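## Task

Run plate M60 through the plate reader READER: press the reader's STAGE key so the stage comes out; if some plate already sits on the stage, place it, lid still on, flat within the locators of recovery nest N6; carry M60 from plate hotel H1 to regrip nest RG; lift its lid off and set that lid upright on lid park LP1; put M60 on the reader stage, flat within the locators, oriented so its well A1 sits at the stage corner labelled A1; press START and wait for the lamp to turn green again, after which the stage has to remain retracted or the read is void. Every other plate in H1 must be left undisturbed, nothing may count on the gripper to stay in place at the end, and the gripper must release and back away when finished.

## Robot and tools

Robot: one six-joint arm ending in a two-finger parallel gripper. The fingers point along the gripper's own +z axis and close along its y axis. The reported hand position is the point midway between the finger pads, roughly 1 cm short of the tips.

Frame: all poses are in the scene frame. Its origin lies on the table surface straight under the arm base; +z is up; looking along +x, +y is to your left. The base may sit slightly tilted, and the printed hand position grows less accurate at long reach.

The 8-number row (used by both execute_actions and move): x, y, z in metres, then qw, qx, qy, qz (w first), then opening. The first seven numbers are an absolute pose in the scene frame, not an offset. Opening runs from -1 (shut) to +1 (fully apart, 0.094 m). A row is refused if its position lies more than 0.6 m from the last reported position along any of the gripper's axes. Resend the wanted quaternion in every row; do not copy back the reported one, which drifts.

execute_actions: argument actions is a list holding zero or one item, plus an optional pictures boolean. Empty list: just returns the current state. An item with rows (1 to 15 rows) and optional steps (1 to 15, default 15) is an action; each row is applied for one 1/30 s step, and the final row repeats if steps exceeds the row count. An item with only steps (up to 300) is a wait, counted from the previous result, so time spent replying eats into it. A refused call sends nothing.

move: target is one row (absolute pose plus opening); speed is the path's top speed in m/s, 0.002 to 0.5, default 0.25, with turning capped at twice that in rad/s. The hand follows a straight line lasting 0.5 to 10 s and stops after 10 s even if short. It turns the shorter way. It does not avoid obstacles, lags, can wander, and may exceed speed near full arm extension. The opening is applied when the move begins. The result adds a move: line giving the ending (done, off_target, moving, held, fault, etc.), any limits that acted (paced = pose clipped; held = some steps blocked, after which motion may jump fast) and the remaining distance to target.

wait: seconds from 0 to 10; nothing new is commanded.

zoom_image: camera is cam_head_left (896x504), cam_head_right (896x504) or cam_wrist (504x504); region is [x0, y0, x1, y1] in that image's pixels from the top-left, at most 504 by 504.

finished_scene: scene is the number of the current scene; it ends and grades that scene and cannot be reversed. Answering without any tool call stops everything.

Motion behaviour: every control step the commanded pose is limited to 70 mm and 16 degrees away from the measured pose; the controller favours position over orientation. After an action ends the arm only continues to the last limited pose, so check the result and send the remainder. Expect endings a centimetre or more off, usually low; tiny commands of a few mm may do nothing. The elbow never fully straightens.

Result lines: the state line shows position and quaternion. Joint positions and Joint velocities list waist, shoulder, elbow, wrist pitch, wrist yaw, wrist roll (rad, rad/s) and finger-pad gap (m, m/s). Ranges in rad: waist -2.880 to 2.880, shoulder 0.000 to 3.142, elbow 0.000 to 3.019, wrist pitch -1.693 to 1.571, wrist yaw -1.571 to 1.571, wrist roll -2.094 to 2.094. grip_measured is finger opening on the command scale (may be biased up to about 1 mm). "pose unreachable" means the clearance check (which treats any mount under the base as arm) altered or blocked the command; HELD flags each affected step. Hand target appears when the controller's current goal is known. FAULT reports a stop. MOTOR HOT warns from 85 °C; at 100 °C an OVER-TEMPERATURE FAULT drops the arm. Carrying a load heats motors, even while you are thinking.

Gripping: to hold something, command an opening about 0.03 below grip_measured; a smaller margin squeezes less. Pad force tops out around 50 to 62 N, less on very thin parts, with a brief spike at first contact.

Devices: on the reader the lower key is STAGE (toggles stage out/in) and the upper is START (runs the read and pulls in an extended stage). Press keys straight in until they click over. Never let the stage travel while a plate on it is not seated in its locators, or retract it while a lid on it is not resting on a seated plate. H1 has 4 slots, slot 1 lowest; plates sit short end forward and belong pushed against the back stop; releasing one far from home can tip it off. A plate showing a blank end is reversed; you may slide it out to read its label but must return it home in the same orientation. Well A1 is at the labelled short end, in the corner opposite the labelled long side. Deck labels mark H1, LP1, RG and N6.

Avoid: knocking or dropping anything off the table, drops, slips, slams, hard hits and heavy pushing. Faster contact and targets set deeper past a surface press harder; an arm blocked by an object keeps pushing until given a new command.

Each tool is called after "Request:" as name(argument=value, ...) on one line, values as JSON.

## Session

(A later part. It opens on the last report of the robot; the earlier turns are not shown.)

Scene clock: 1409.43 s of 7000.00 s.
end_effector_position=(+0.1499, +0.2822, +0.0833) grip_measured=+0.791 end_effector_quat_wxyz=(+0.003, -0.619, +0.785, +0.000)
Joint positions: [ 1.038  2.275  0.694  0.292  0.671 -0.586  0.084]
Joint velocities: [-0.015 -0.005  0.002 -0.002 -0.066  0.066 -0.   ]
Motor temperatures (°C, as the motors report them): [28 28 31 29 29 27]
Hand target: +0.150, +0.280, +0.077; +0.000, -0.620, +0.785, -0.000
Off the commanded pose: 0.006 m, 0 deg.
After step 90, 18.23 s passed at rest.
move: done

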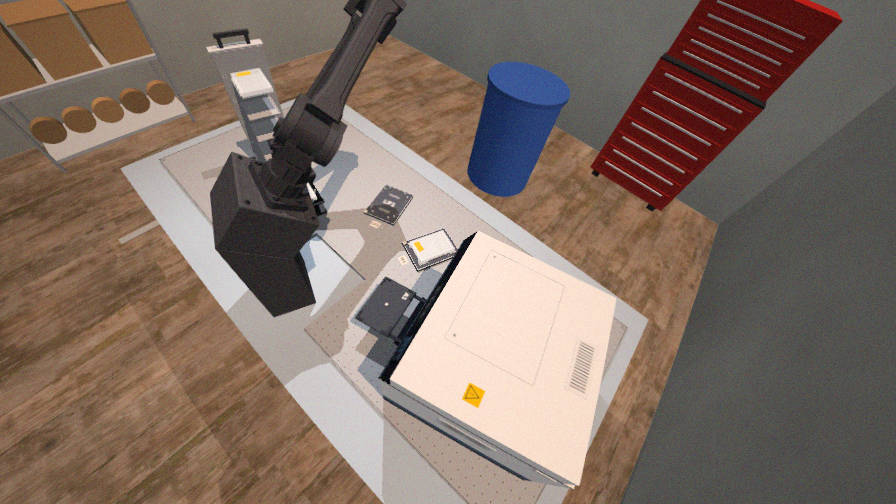

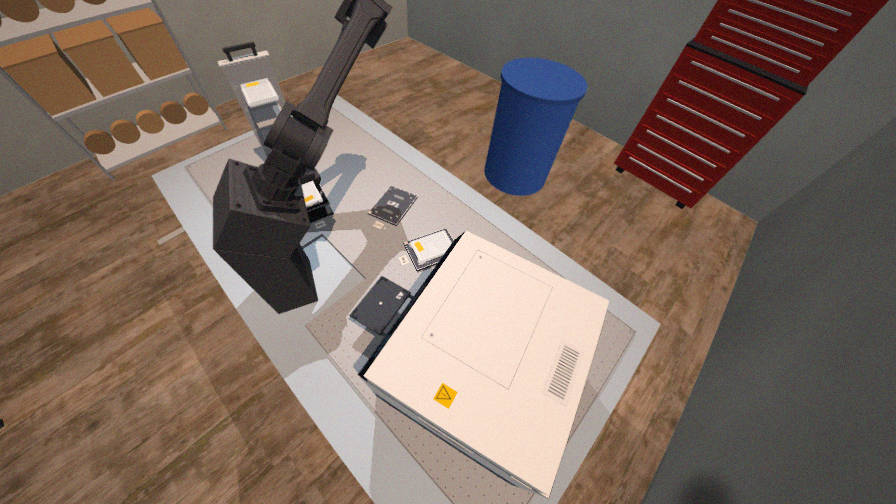

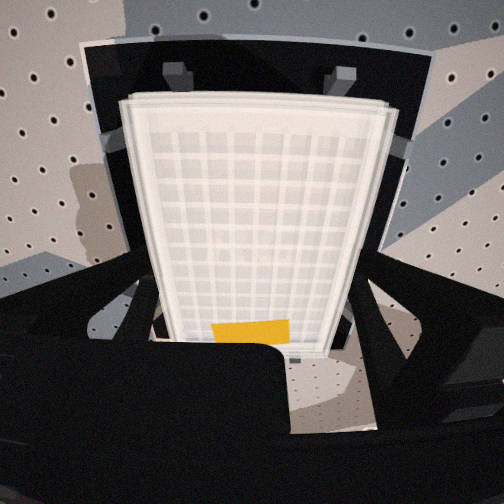

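Request:
move(target=[0.150, 0.281, 0.083, 0, -0.62, 0.785, 0, 1], speed=0.03)

Request:
move(target=[0.150, 0.280, 0.125, 0, -0.62, 0.785, 0, 1], speed=0.04)

Request:
move(target=[0.152, 0.279, 0.084, 0, -0.62, 0.785, 0, 1], speed=0.03)

Request:
move(target=[0.152, 0.280, 0.089, 0, -0.62, 0.785, 0, 0.76], speed=0.02)

Scene clock: 1421.33 s of 7000.00 s.
end_effector_position=(+0.1499, +0.2822, +0.0833) grip_measured=+1.000 end_effector_quat_wxyz=(+0.003, -0.619, +0.785, +0.000)
Joint positions: [ 1.038  2.275  0.694  0.292  0.671 -0.586  0.094]
Joint velocities: [-0.015  0.005  0.002 -0.007  0.066 -0.051  0.   ]
Motor temperatures (°C, as the motors report them): [28 28 31 29 29 27]
Hand target: +0.150, +0.281, +0.083; +0.000, -0.620, +0.785, -0.000
Off the commanded pose: 0.001 m, 0 deg.
After step 90, 8.20 s passed at rest.
move: done

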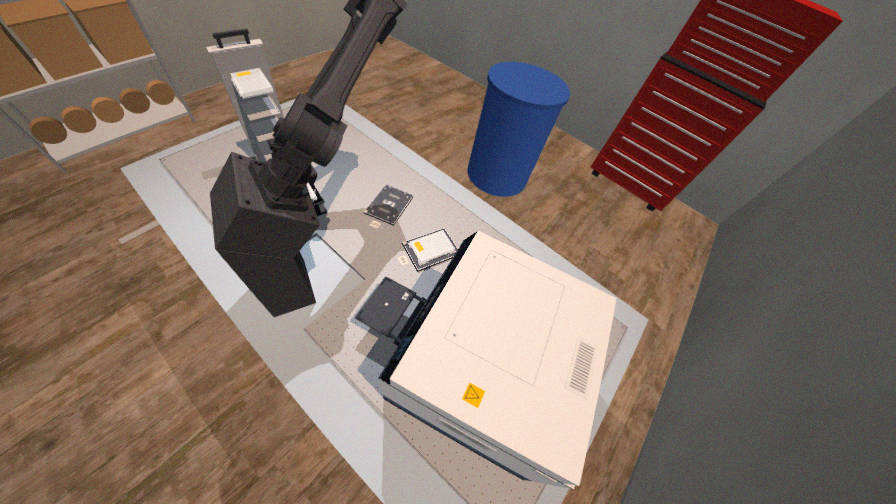

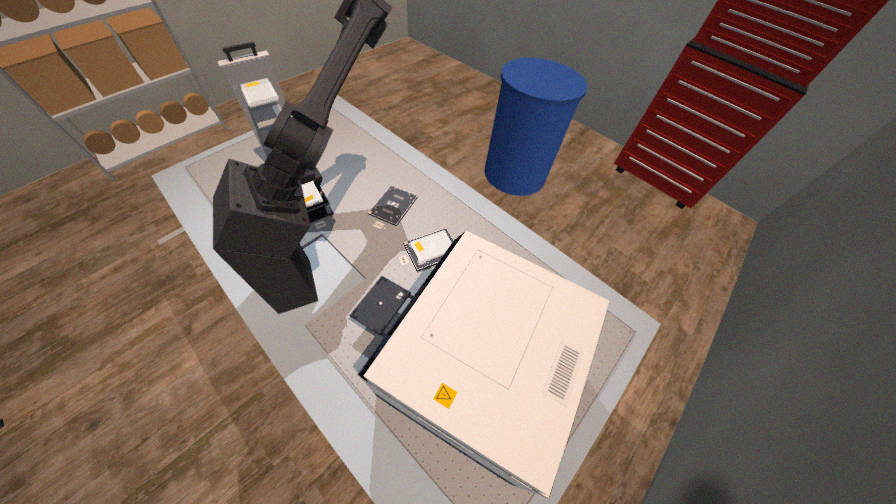

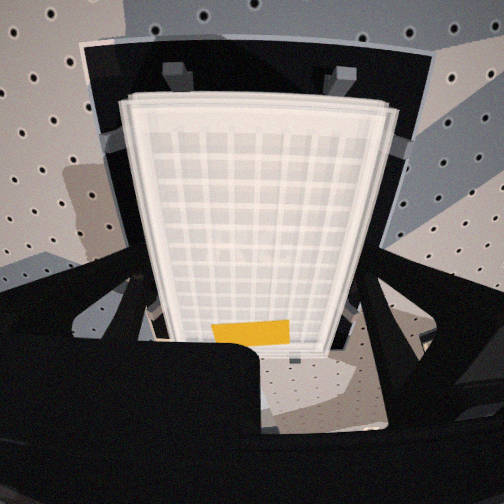

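Scene clock: 1422.67 s of 7000.00 s.
end_effector_position=(+0.1535, +0.2821, +0.1205) grip_measured=+1.000 end_effector_quat_wxyz=(+0.001, -0.619, +0.786, +0.000)
Joint positions: [ 1.102  2.167  0.658  0.164  0.687 -0.501  0.094]
Joint velocities: [-0.005  0.005  0.002 -0.012 -0.007  0.037  0.   ]
Motor temperatures (°C, as the motors report them): [28 28 31 29 29 27]
Hand target: +0.150, +0.280, +0.126; -0.000, -0.620, +0.785, +0.000
Off the commanded pose: 0.006 m, 0 deg.
move: done

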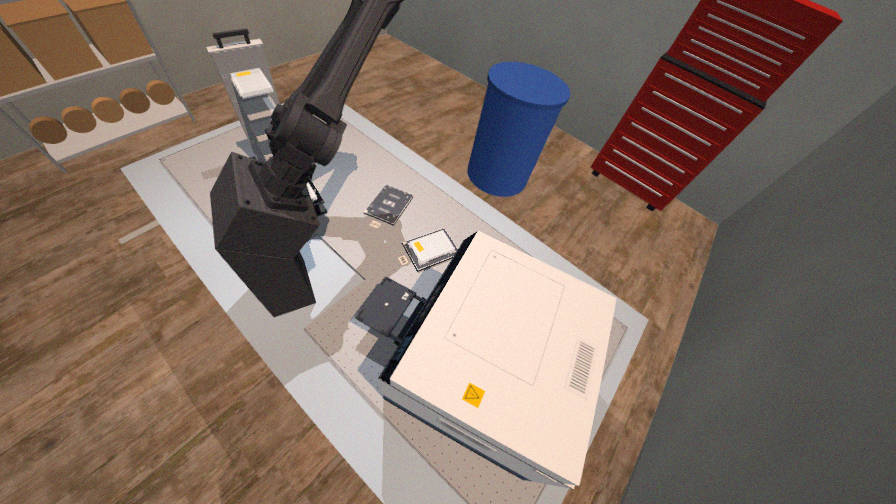

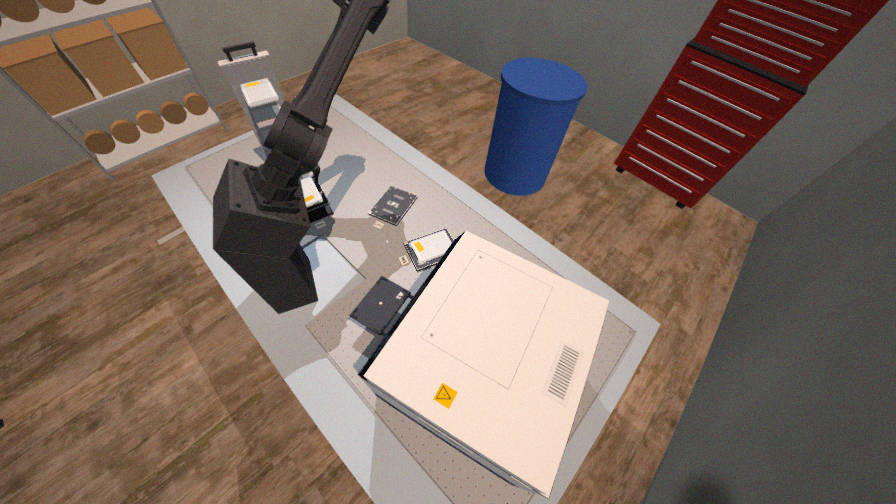

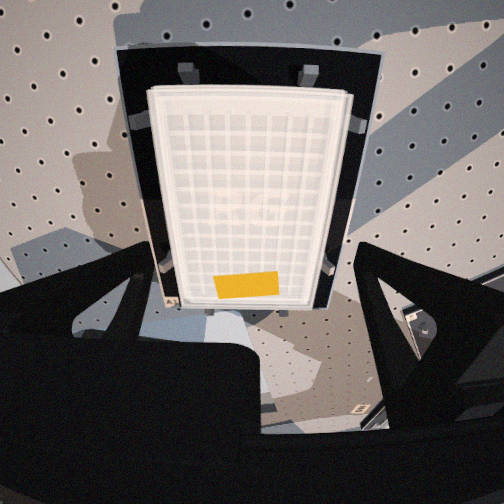

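Scene clock: 1424.20 s of 7000.00 s.
end_effector_position=(+0.1508, +0.2803, +0.0889) grip_measured=+1.000 end_effector_quat_wxyz=(+0.002, -0.620, +0.785, +0.000)
Joint positions: [ 1.043  2.257  0.684  0.276  0.672 -0.579  0.094]
Joint velocities: [-0.005 -0.024  0.017 -0.012  0.051  0.051  0.   ]
Motor temperatures (°C, as the motors report them): [28 28 31 29 29 27]
Hand target: +0.152, +0.279, +0.083; +0.000, -0.620, +0.785, -0.000
Off the commanded pose: 0.005 m, 0 deg.
move: done

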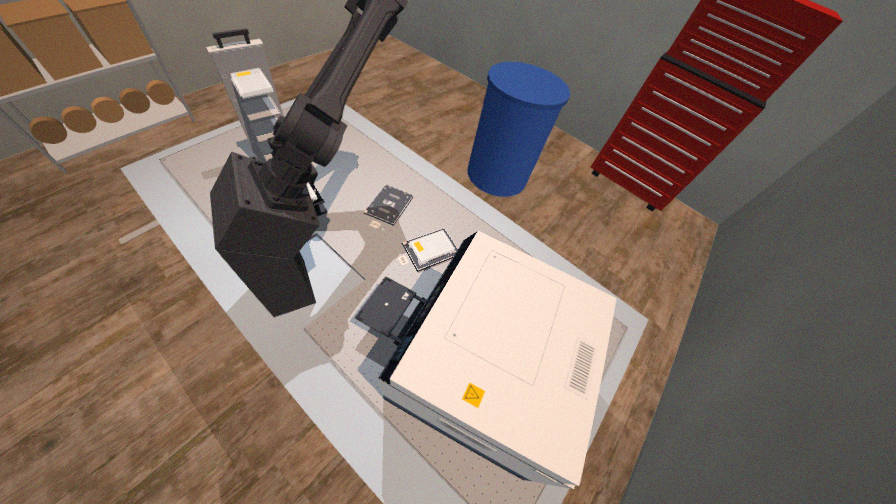

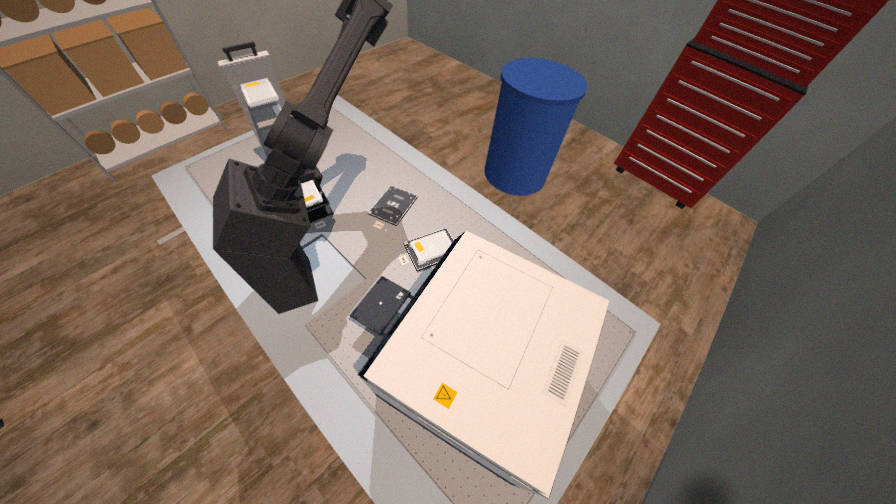

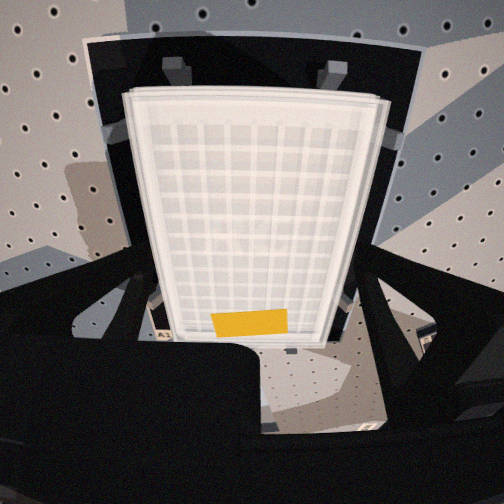

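Scene clock: 1424.90 s of 7000.00 s.
end_effector_position=(+0.1505, +0.2806, +0.0889) grip_measured=+0.778 end_effector_quat_wxyz=(+0.002, -0.620, +0.785, +0.002)
Joint positions: [ 1.043  2.257  0.684  0.276  0.669 -0.579  0.084]
Joint velocities: [-0.005 -0.005 -0.007  0.022  0.037 -0.066 -0.001]
Motor temperatures (°C, as the motors report them): [28 28 31 29 29 27]
Hand target: +0.152, +0.280, +0.089; +0.000, -0.620, +0.785, +0.000
Off the commanded pose: 0.002 m, 0 deg.
move: done

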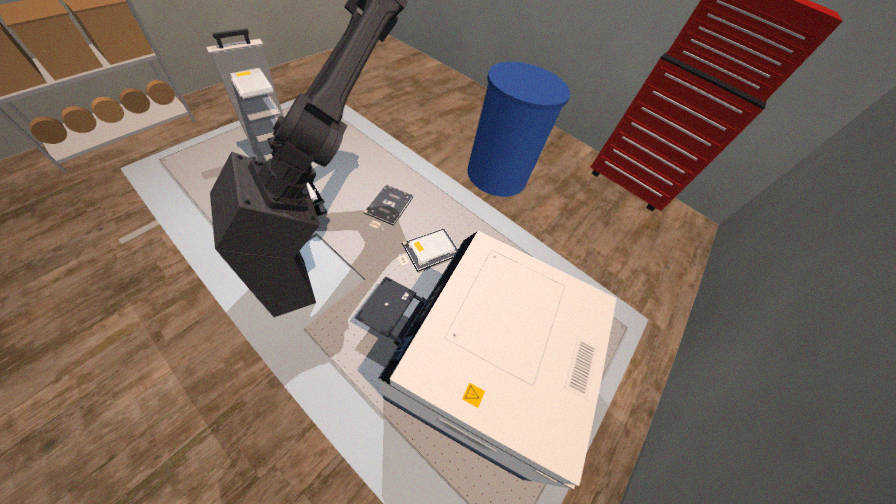

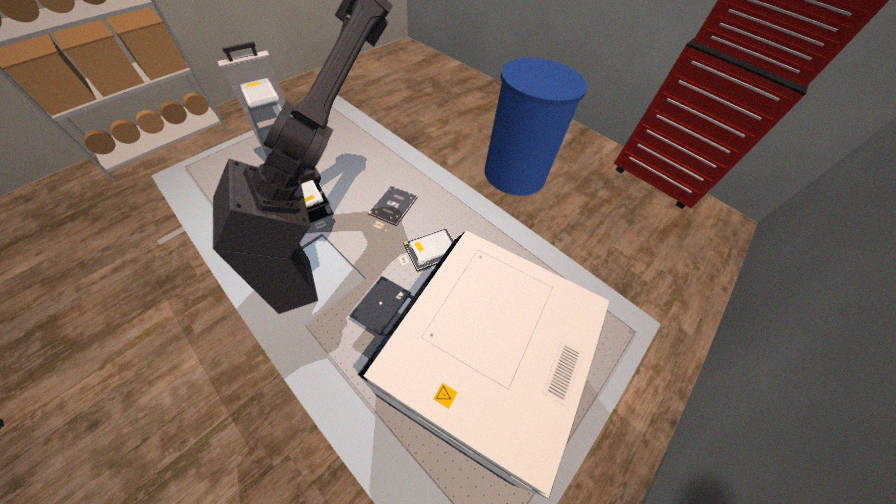

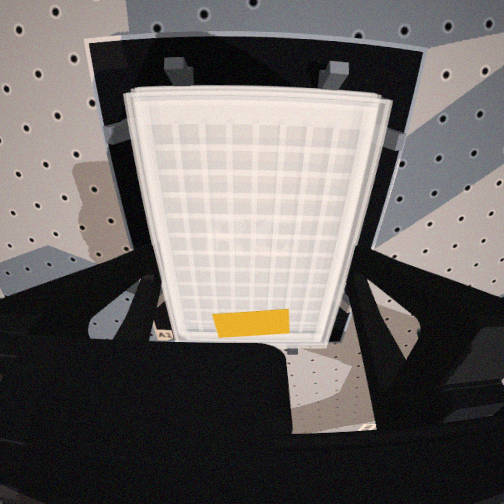

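Request:
move(target=[0.151, 0.281, 0.14, 0, -0.62, 0.785, 0, 0.76], speed=0.03)

Scene clock: 1430.87 s of 7000.00 s.
end_effector_position=(+0.1539, +0.2822, +0.1354) grip_measured=+0.778 end_effector_quat_wxyz=(-0.001, -0.619, +0.786, +0.000)
Joint positions: [ 1.13   2.125  0.648  0.105  0.692 -0.463  0.084]
Joint velocities: [-0.005 -0.005 -0.007 -0.012 -0.037 -0.007  0.   ]
Motor temperatures (°C, as the motors report them): [28 28 31 29 29 27]
Hand target: +0.151, +0.281, +0.141; -0.000, -0.620, +0.785, +0.000
Off the commanded pose: 0.006 m, 0 deg.
After step 90, 0.97 s passed at rest.
move: done

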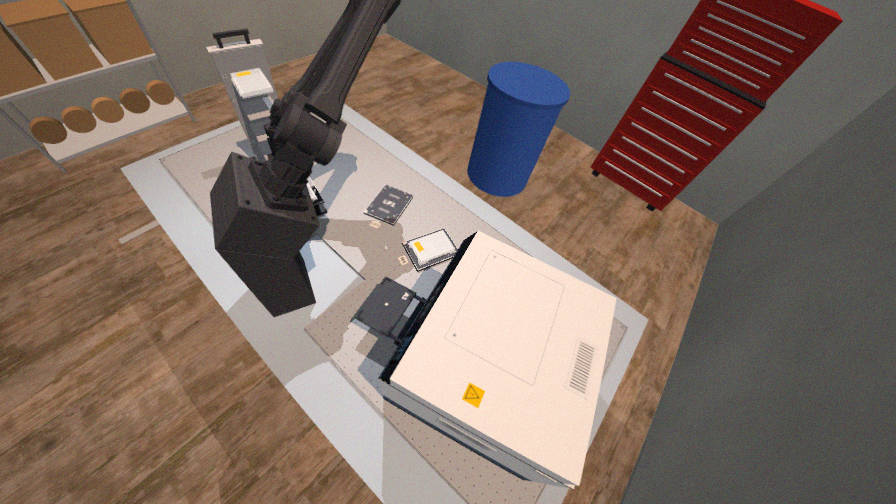

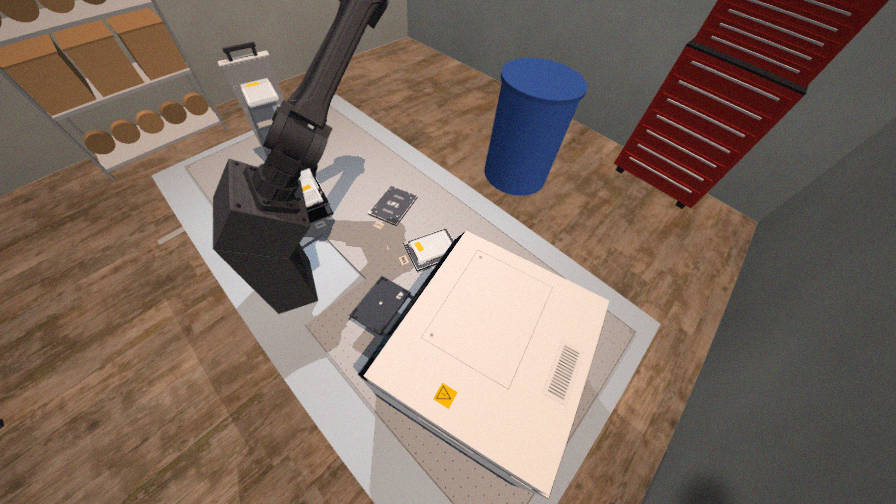

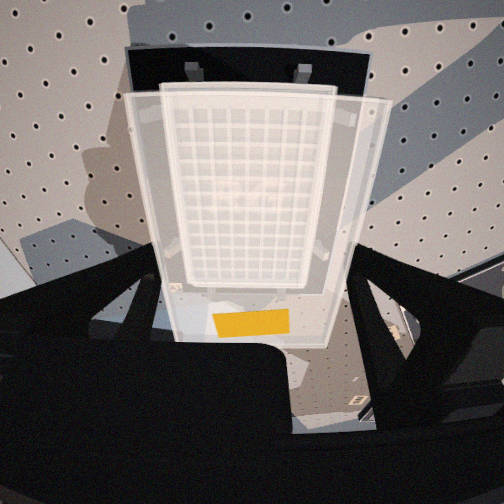

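Request:
move(target=[0.2, 0.25, 0.2, 0, 0.55, -0.835, 0, 0.76], speed=0.1)

Request:
move(target=[0.36, 0.05, 0.18, 0, 0.423, -0.906, 0, 0.76], speed=0.1)

Scene clock: 1447.87 s of 7000.00 s.
end_effector_position=(+0.2029, +0.2539, +0.2026) grip_measured=+0.778 end_effector_quat_wxyz=(+0.007, -0.555, +0.832, +0.002)
Joint positions: [ 1.13   1.804  0.572 -0.118  0.692 -0.318  0.084]
Joint velocities: [-0.015 -0.005  0.002 -0.017 -0.007 -0.037  0.   ]
Motor temperatures (°C, as the motors report them): [28 28 31 29 28 27]
Hand target: +0.200, +0.249, +0.201; +0.000, -0.550, +0.835, +0.000
Off the commanded pose: 0.006 m, 1 deg.
After step 90, 12.80 s passed at rest.
move: done

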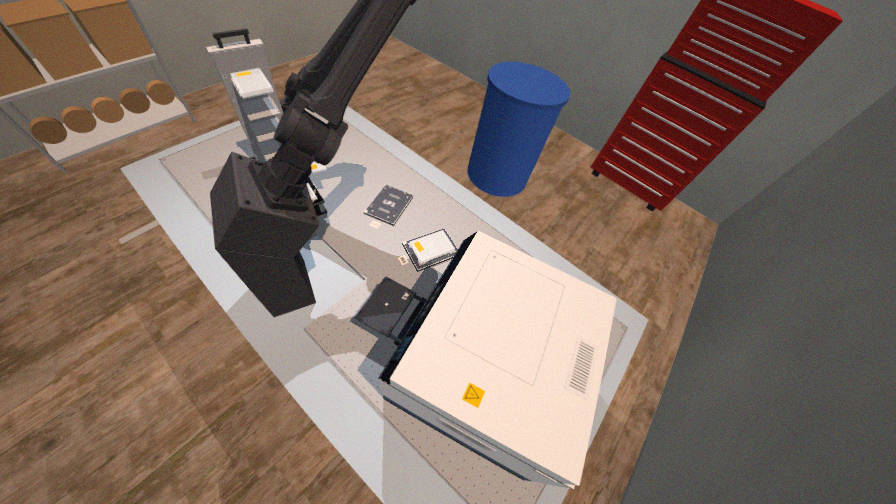

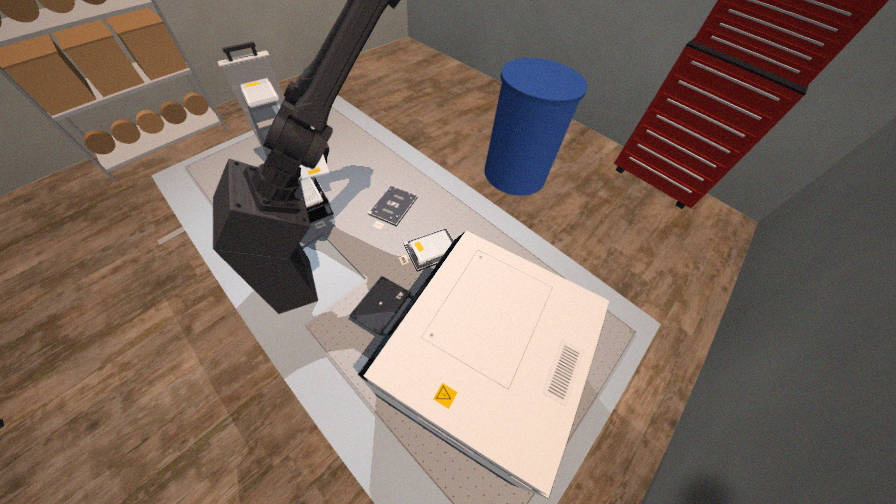

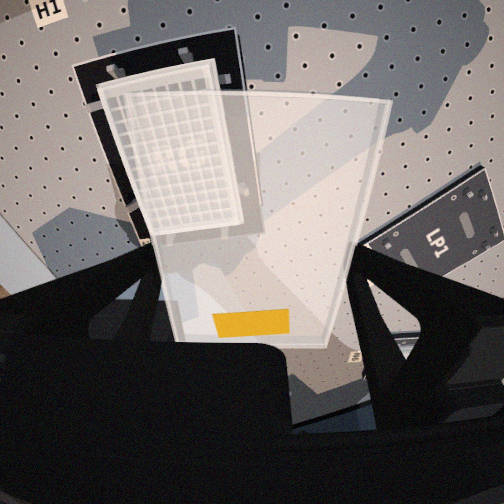

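Scene clock: 1450.80 s of 7000.00 s.
end_effector_position=(+0.3562, +0.0467, +0.1788) grip_measured=+0.778 end_effector_quat_wxyz=(+0.000, -0.420, +0.907, -0.001)
Joint positions: [ 0.405  1.355  0.546 -0.141  0.388 -0.774  0.084]
Joint velocities: [-0.015 -0.015 -0.002  0.007  0.007 -0.037 -0.   ]
Motor temperatures (°C, as the motors report them): [28 28 31 29 28 27]
Hand target: +0.362, +0.044, +0.181; +0.003, -0.424, +0.906, -0.002
Off the commanded pose: 0.005 m, 0 deg.
move: done

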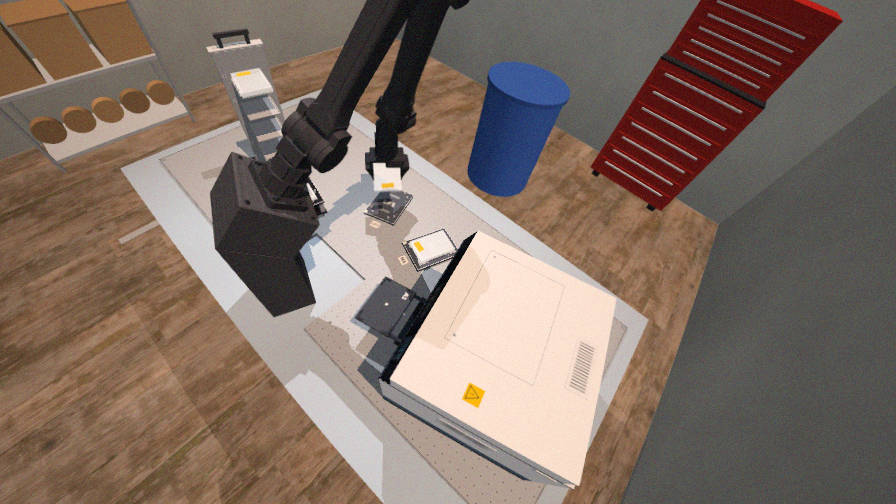

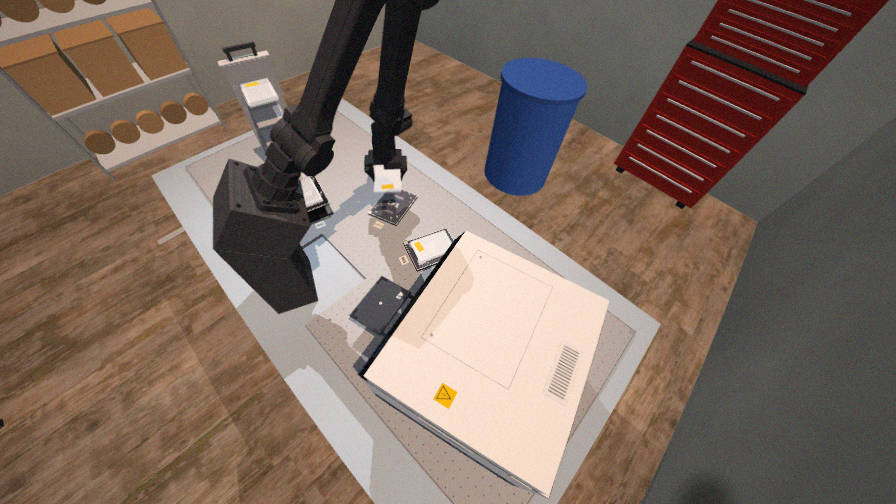

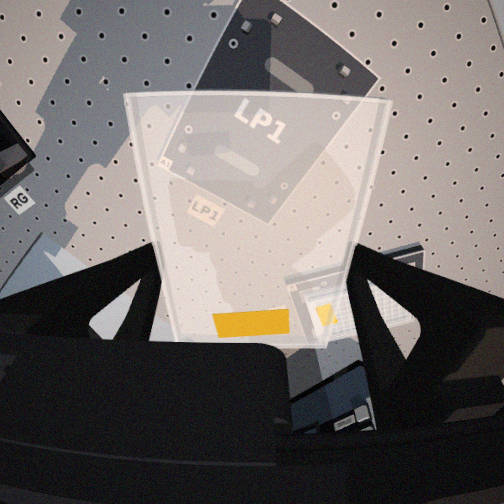

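Request:
move(target=[0.384, 0.065, 0.12, 0, 0.191, -0.982, 0, 0.76], speed=0.06)

Scene clock: 1469.00 s of 7000.00 s.
end_effector_position=(+0.3811, +0.0687, +0.1244) grip_measured=+0.778 end_effector_quat_wxyz=(-0.001, -0.205, +0.979, +0.003)
Joint positions: [ 0.396  1.575  0.667 -0.044  0.376 -0.326  0.084]
Joint velocities: [ 0.005 -0.005 -0.002 -0.002  0.022  0.007 -0.   ]
Motor temperatures (°C, as the motors report them): [27 28 31 29 28 27]
Hand target: +0.384, +0.065, +0.120; +0.000, -0.191, +0.982, -0.000
Off the commanded pose: 0.006 m, 2 deg.
After step 90, 10.83 s passed at rest.
move: done

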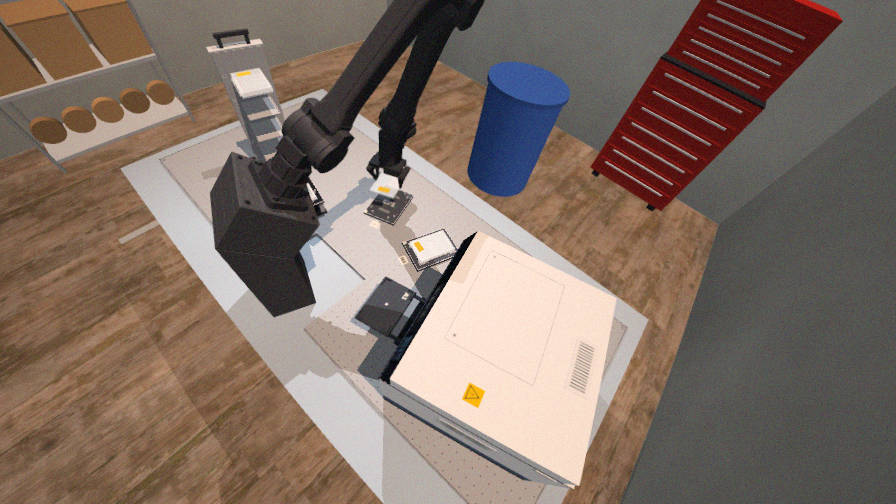

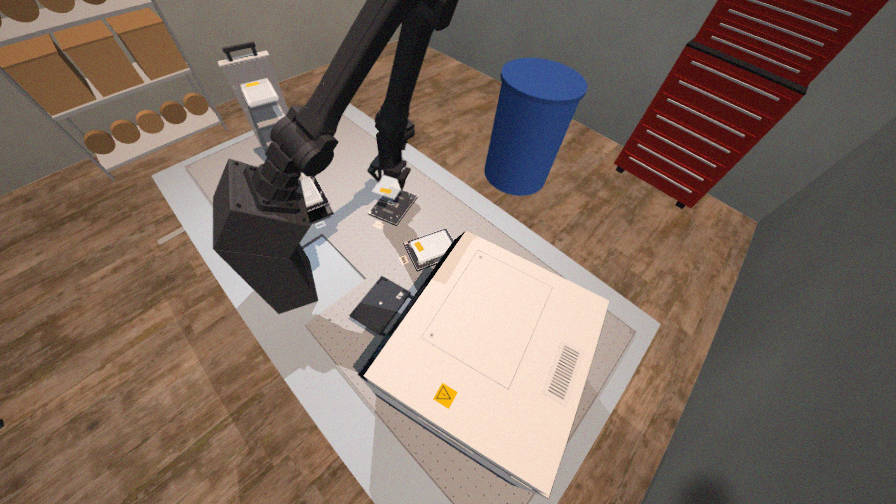

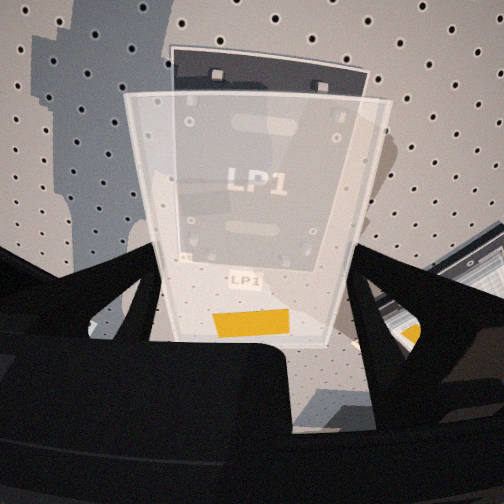

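Request:
move(target=[0.384, 0.062, 0.075, 0, 0.135, -0.991, 0, 0.76], speed=0.04)

Scene clock: 1489.17 s of 7000.00 s.
end_effector_position=(+0.3824, +0.0656, +0.0791) grip_measured=+0.778 end_effector_quat_wxyz=(-0.001, -0.148, +0.989, +0.002)
Joint positions: [ 0.346  1.715  0.718  0.062  0.347 -0.253  0.084]
Joint velocities: [-0.005  0.005 -0.007 -0.022  0.066 -0.066 -0.001]
Motor temperatures (°C, as the motors report them): [27 29 31 29 28 27]
Hand target: +0.384, +0.062, +0.074; +0.000, -0.135, +0.991, -0.000
Off the commanded pose: 0.006 m, 1 deg.
After step 90, 15.13 s passed at rest.
move: done

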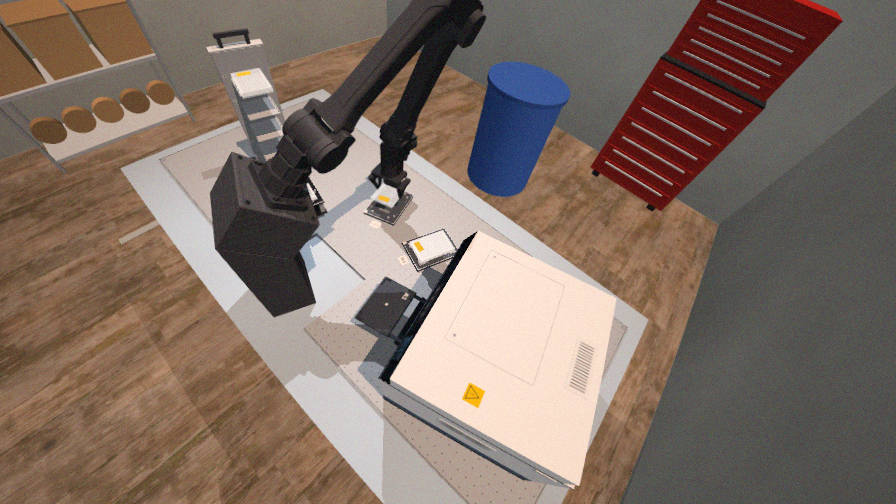

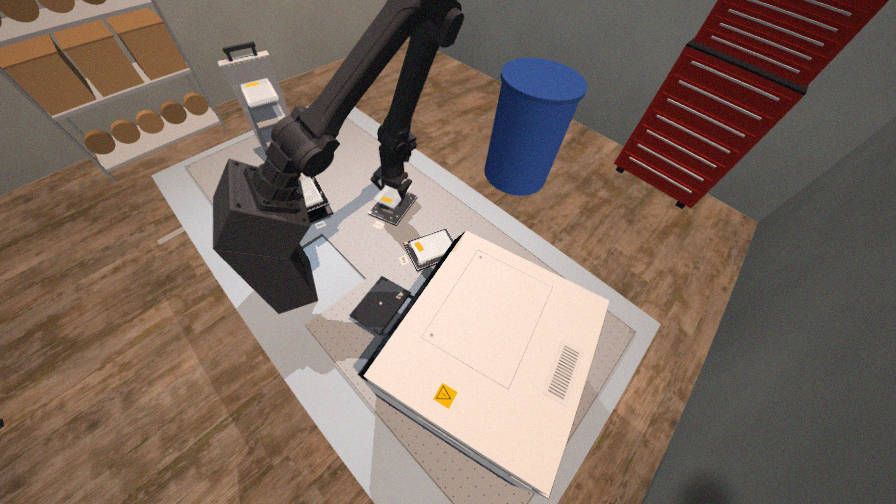

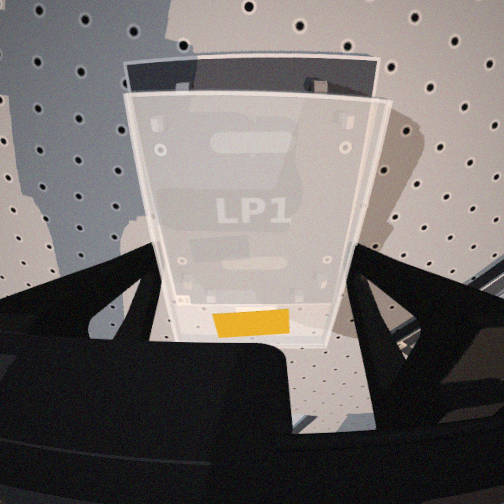

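Request:
move(target=[0.380, 0.062, 0.045, 0, 0.145, -0.989, 0, 0.76], speed=0.03)

Scene clock: 1499.10 s of 7000.00 s.
end_effector_position=(+0.3785, +0.0662, +0.0495) grip_measured=+0.778 end_effector_quat_wxyz=(-0.002, -0.144, +0.990, +0.002)
Joint positions: [ 0.323  1.809  0.75   0.129  0.333 -0.266  0.084]
Joint velocities: [ 0.005  0.005 -0.007  0.002 -0.022  0.022 -0.001]
Motor temperatures (°C, as the motors report them): [27 29 31 29 28 27]
Hand target: +0.380, +0.062, +0.045; -0.000, -0.145, +0.989, -0.000
Off the commanded pose: 0.006 m, 0 deg.
After step 90, 5.50 s passed at rest.
move: done

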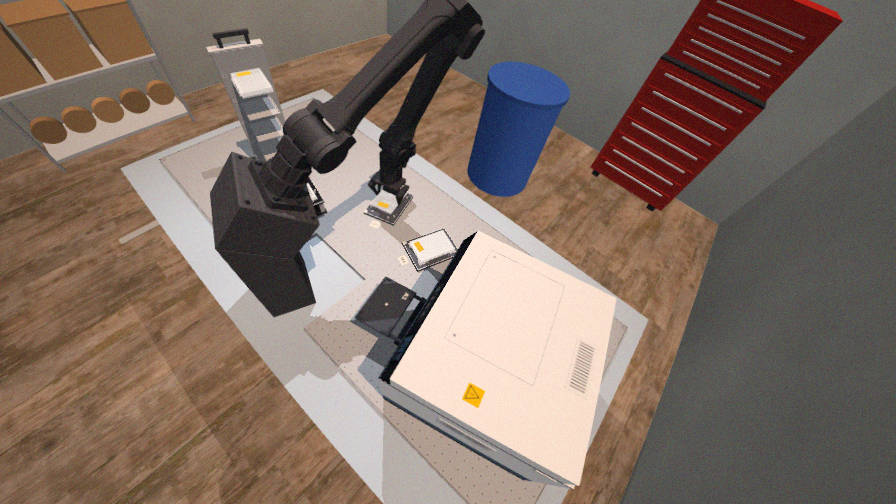

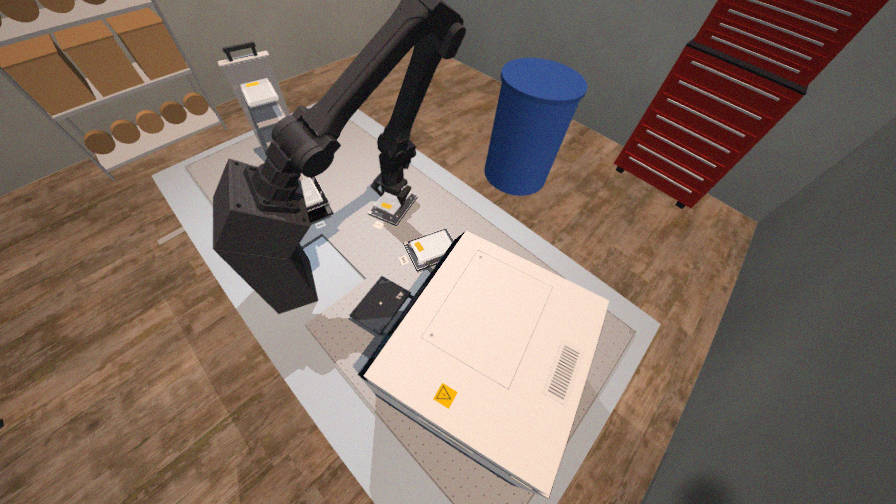

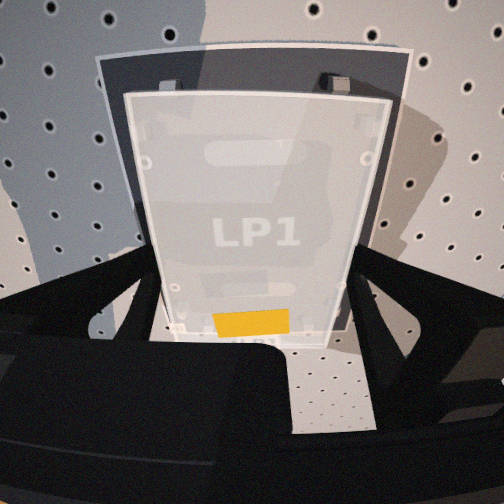

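Request:
move(target=[0.380, 0.060, 0.03, 0, 0.145, -0.989, 0, 0.76], speed=0.02)

Scene clock: 1506.83 s of 7000.00 s.
end_effector_position=(+0.3798, +0.0665, +0.0403) grip_measured=+0.778 end_effector_quat_wxyz=(+0.000, -0.144, +0.990, +0.004)
Joint positions: [ 0.314  1.836  0.764  0.148  0.323 -0.274  0.084]
Joint velocities: [ 0.005 -0.005 -0.002 -0.007  0.022 -0.081  0.002]
Motor temperatures (°C, as the motors report them): [27 29 31 29 28 27]
Hand target: +0.380, +0.060, +0.030; +0.000, -0.145, +0.989, +0.000
Off the commanded pose: 0.012 m, 1 deg.
After step 90, 3.50 s passed at rest.
move: off_target

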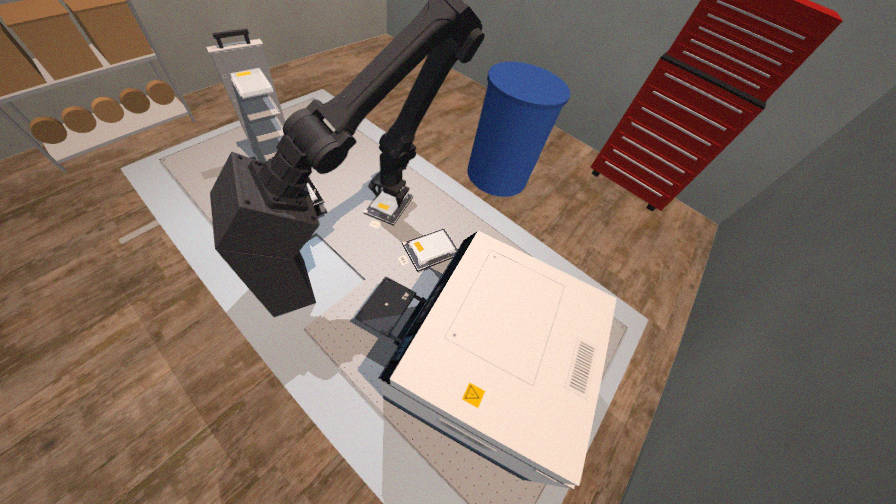

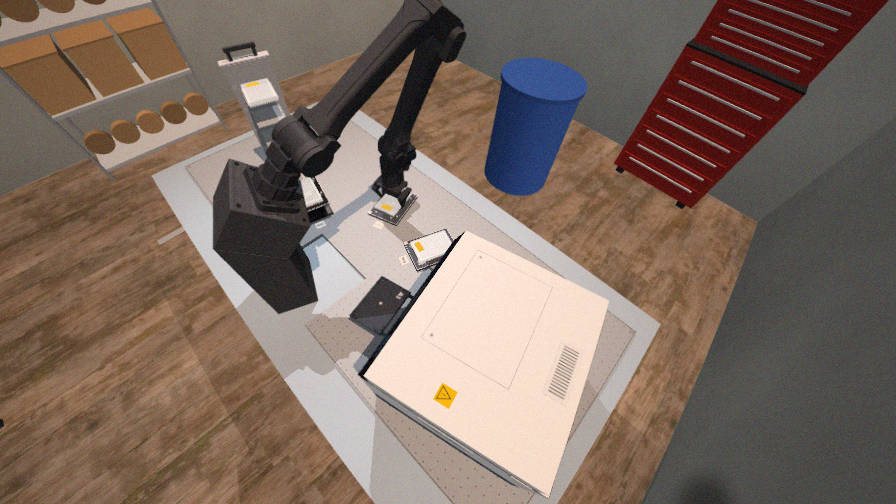

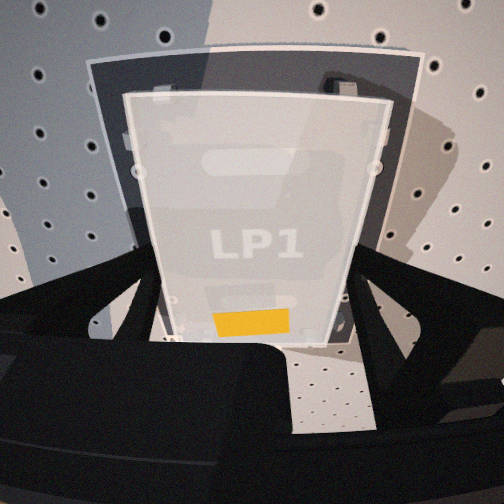

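Request:
zoom_image(camera="cam_wrist", region=[80,50,430,250])

Region (80, 50, 430, 250) of cam_wrist's 504x504 image, scaled by 1.440, with more detail than that image has; it fills the top 288 rows of this view, and the rest is white.

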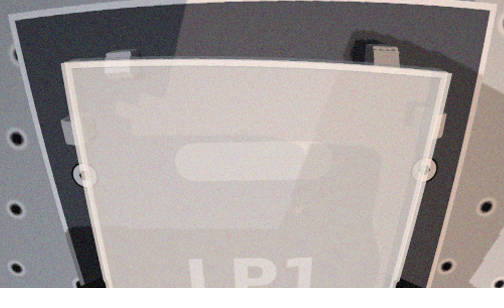

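Request:
move(target=[0.379, 0.075, 0.07, 0, 0.145, -0.989, 0, 0.76], speed=0.03)

Scene clock: 1525.10 s of 7000.00 s.
end_effector_position=(+0.3824, +0.0715, +0.0649) grip_measured=+0.778 end_effector_quat_wxyz=(+0.002, -0.146, +0.989, -0.002)
Joint positions: [ 0.351  1.768  0.736  0.103  0.358 -0.248  0.084]
Joint velocities: [-0.005 -0.015 -0.002  0.017  0.022 -0.037 -0.001]
Motor temperatures (°C, as the motors report them): [27 29 31 29 28 27]
Hand target: +0.379, +0.075, +0.070; +0.000, -0.145, +0.989, +0.000
Off the commanded pose: 0.007 m, 0 deg.
After step 90, 13.93 s passed at rest.
move: done

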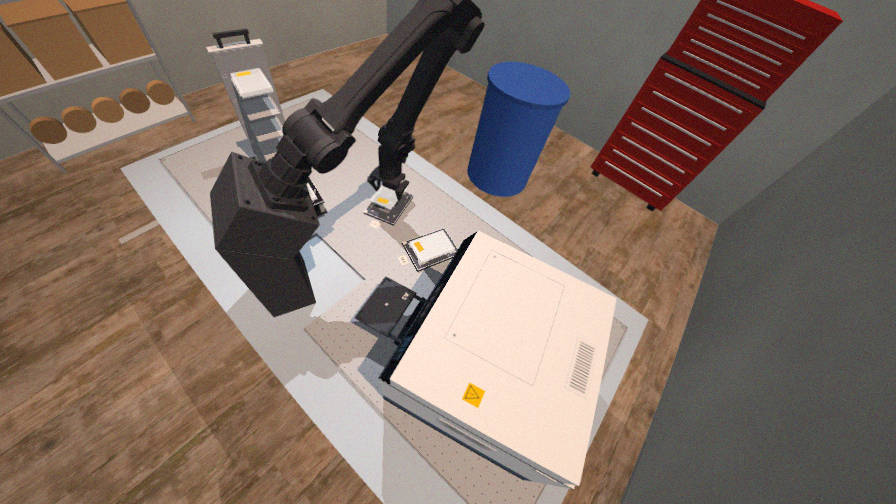

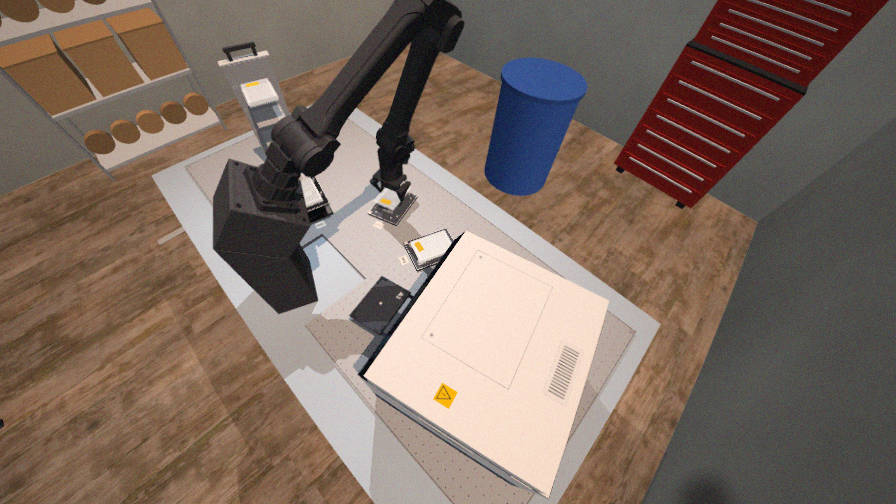

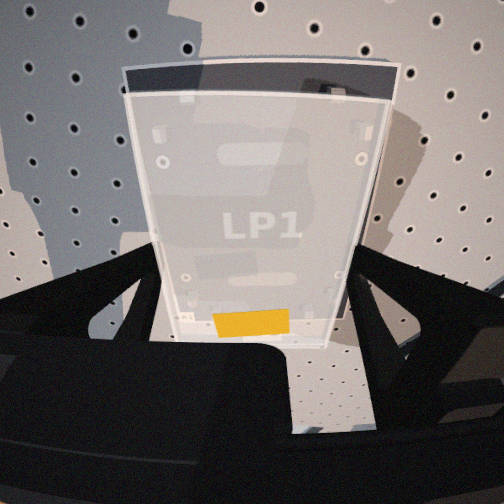

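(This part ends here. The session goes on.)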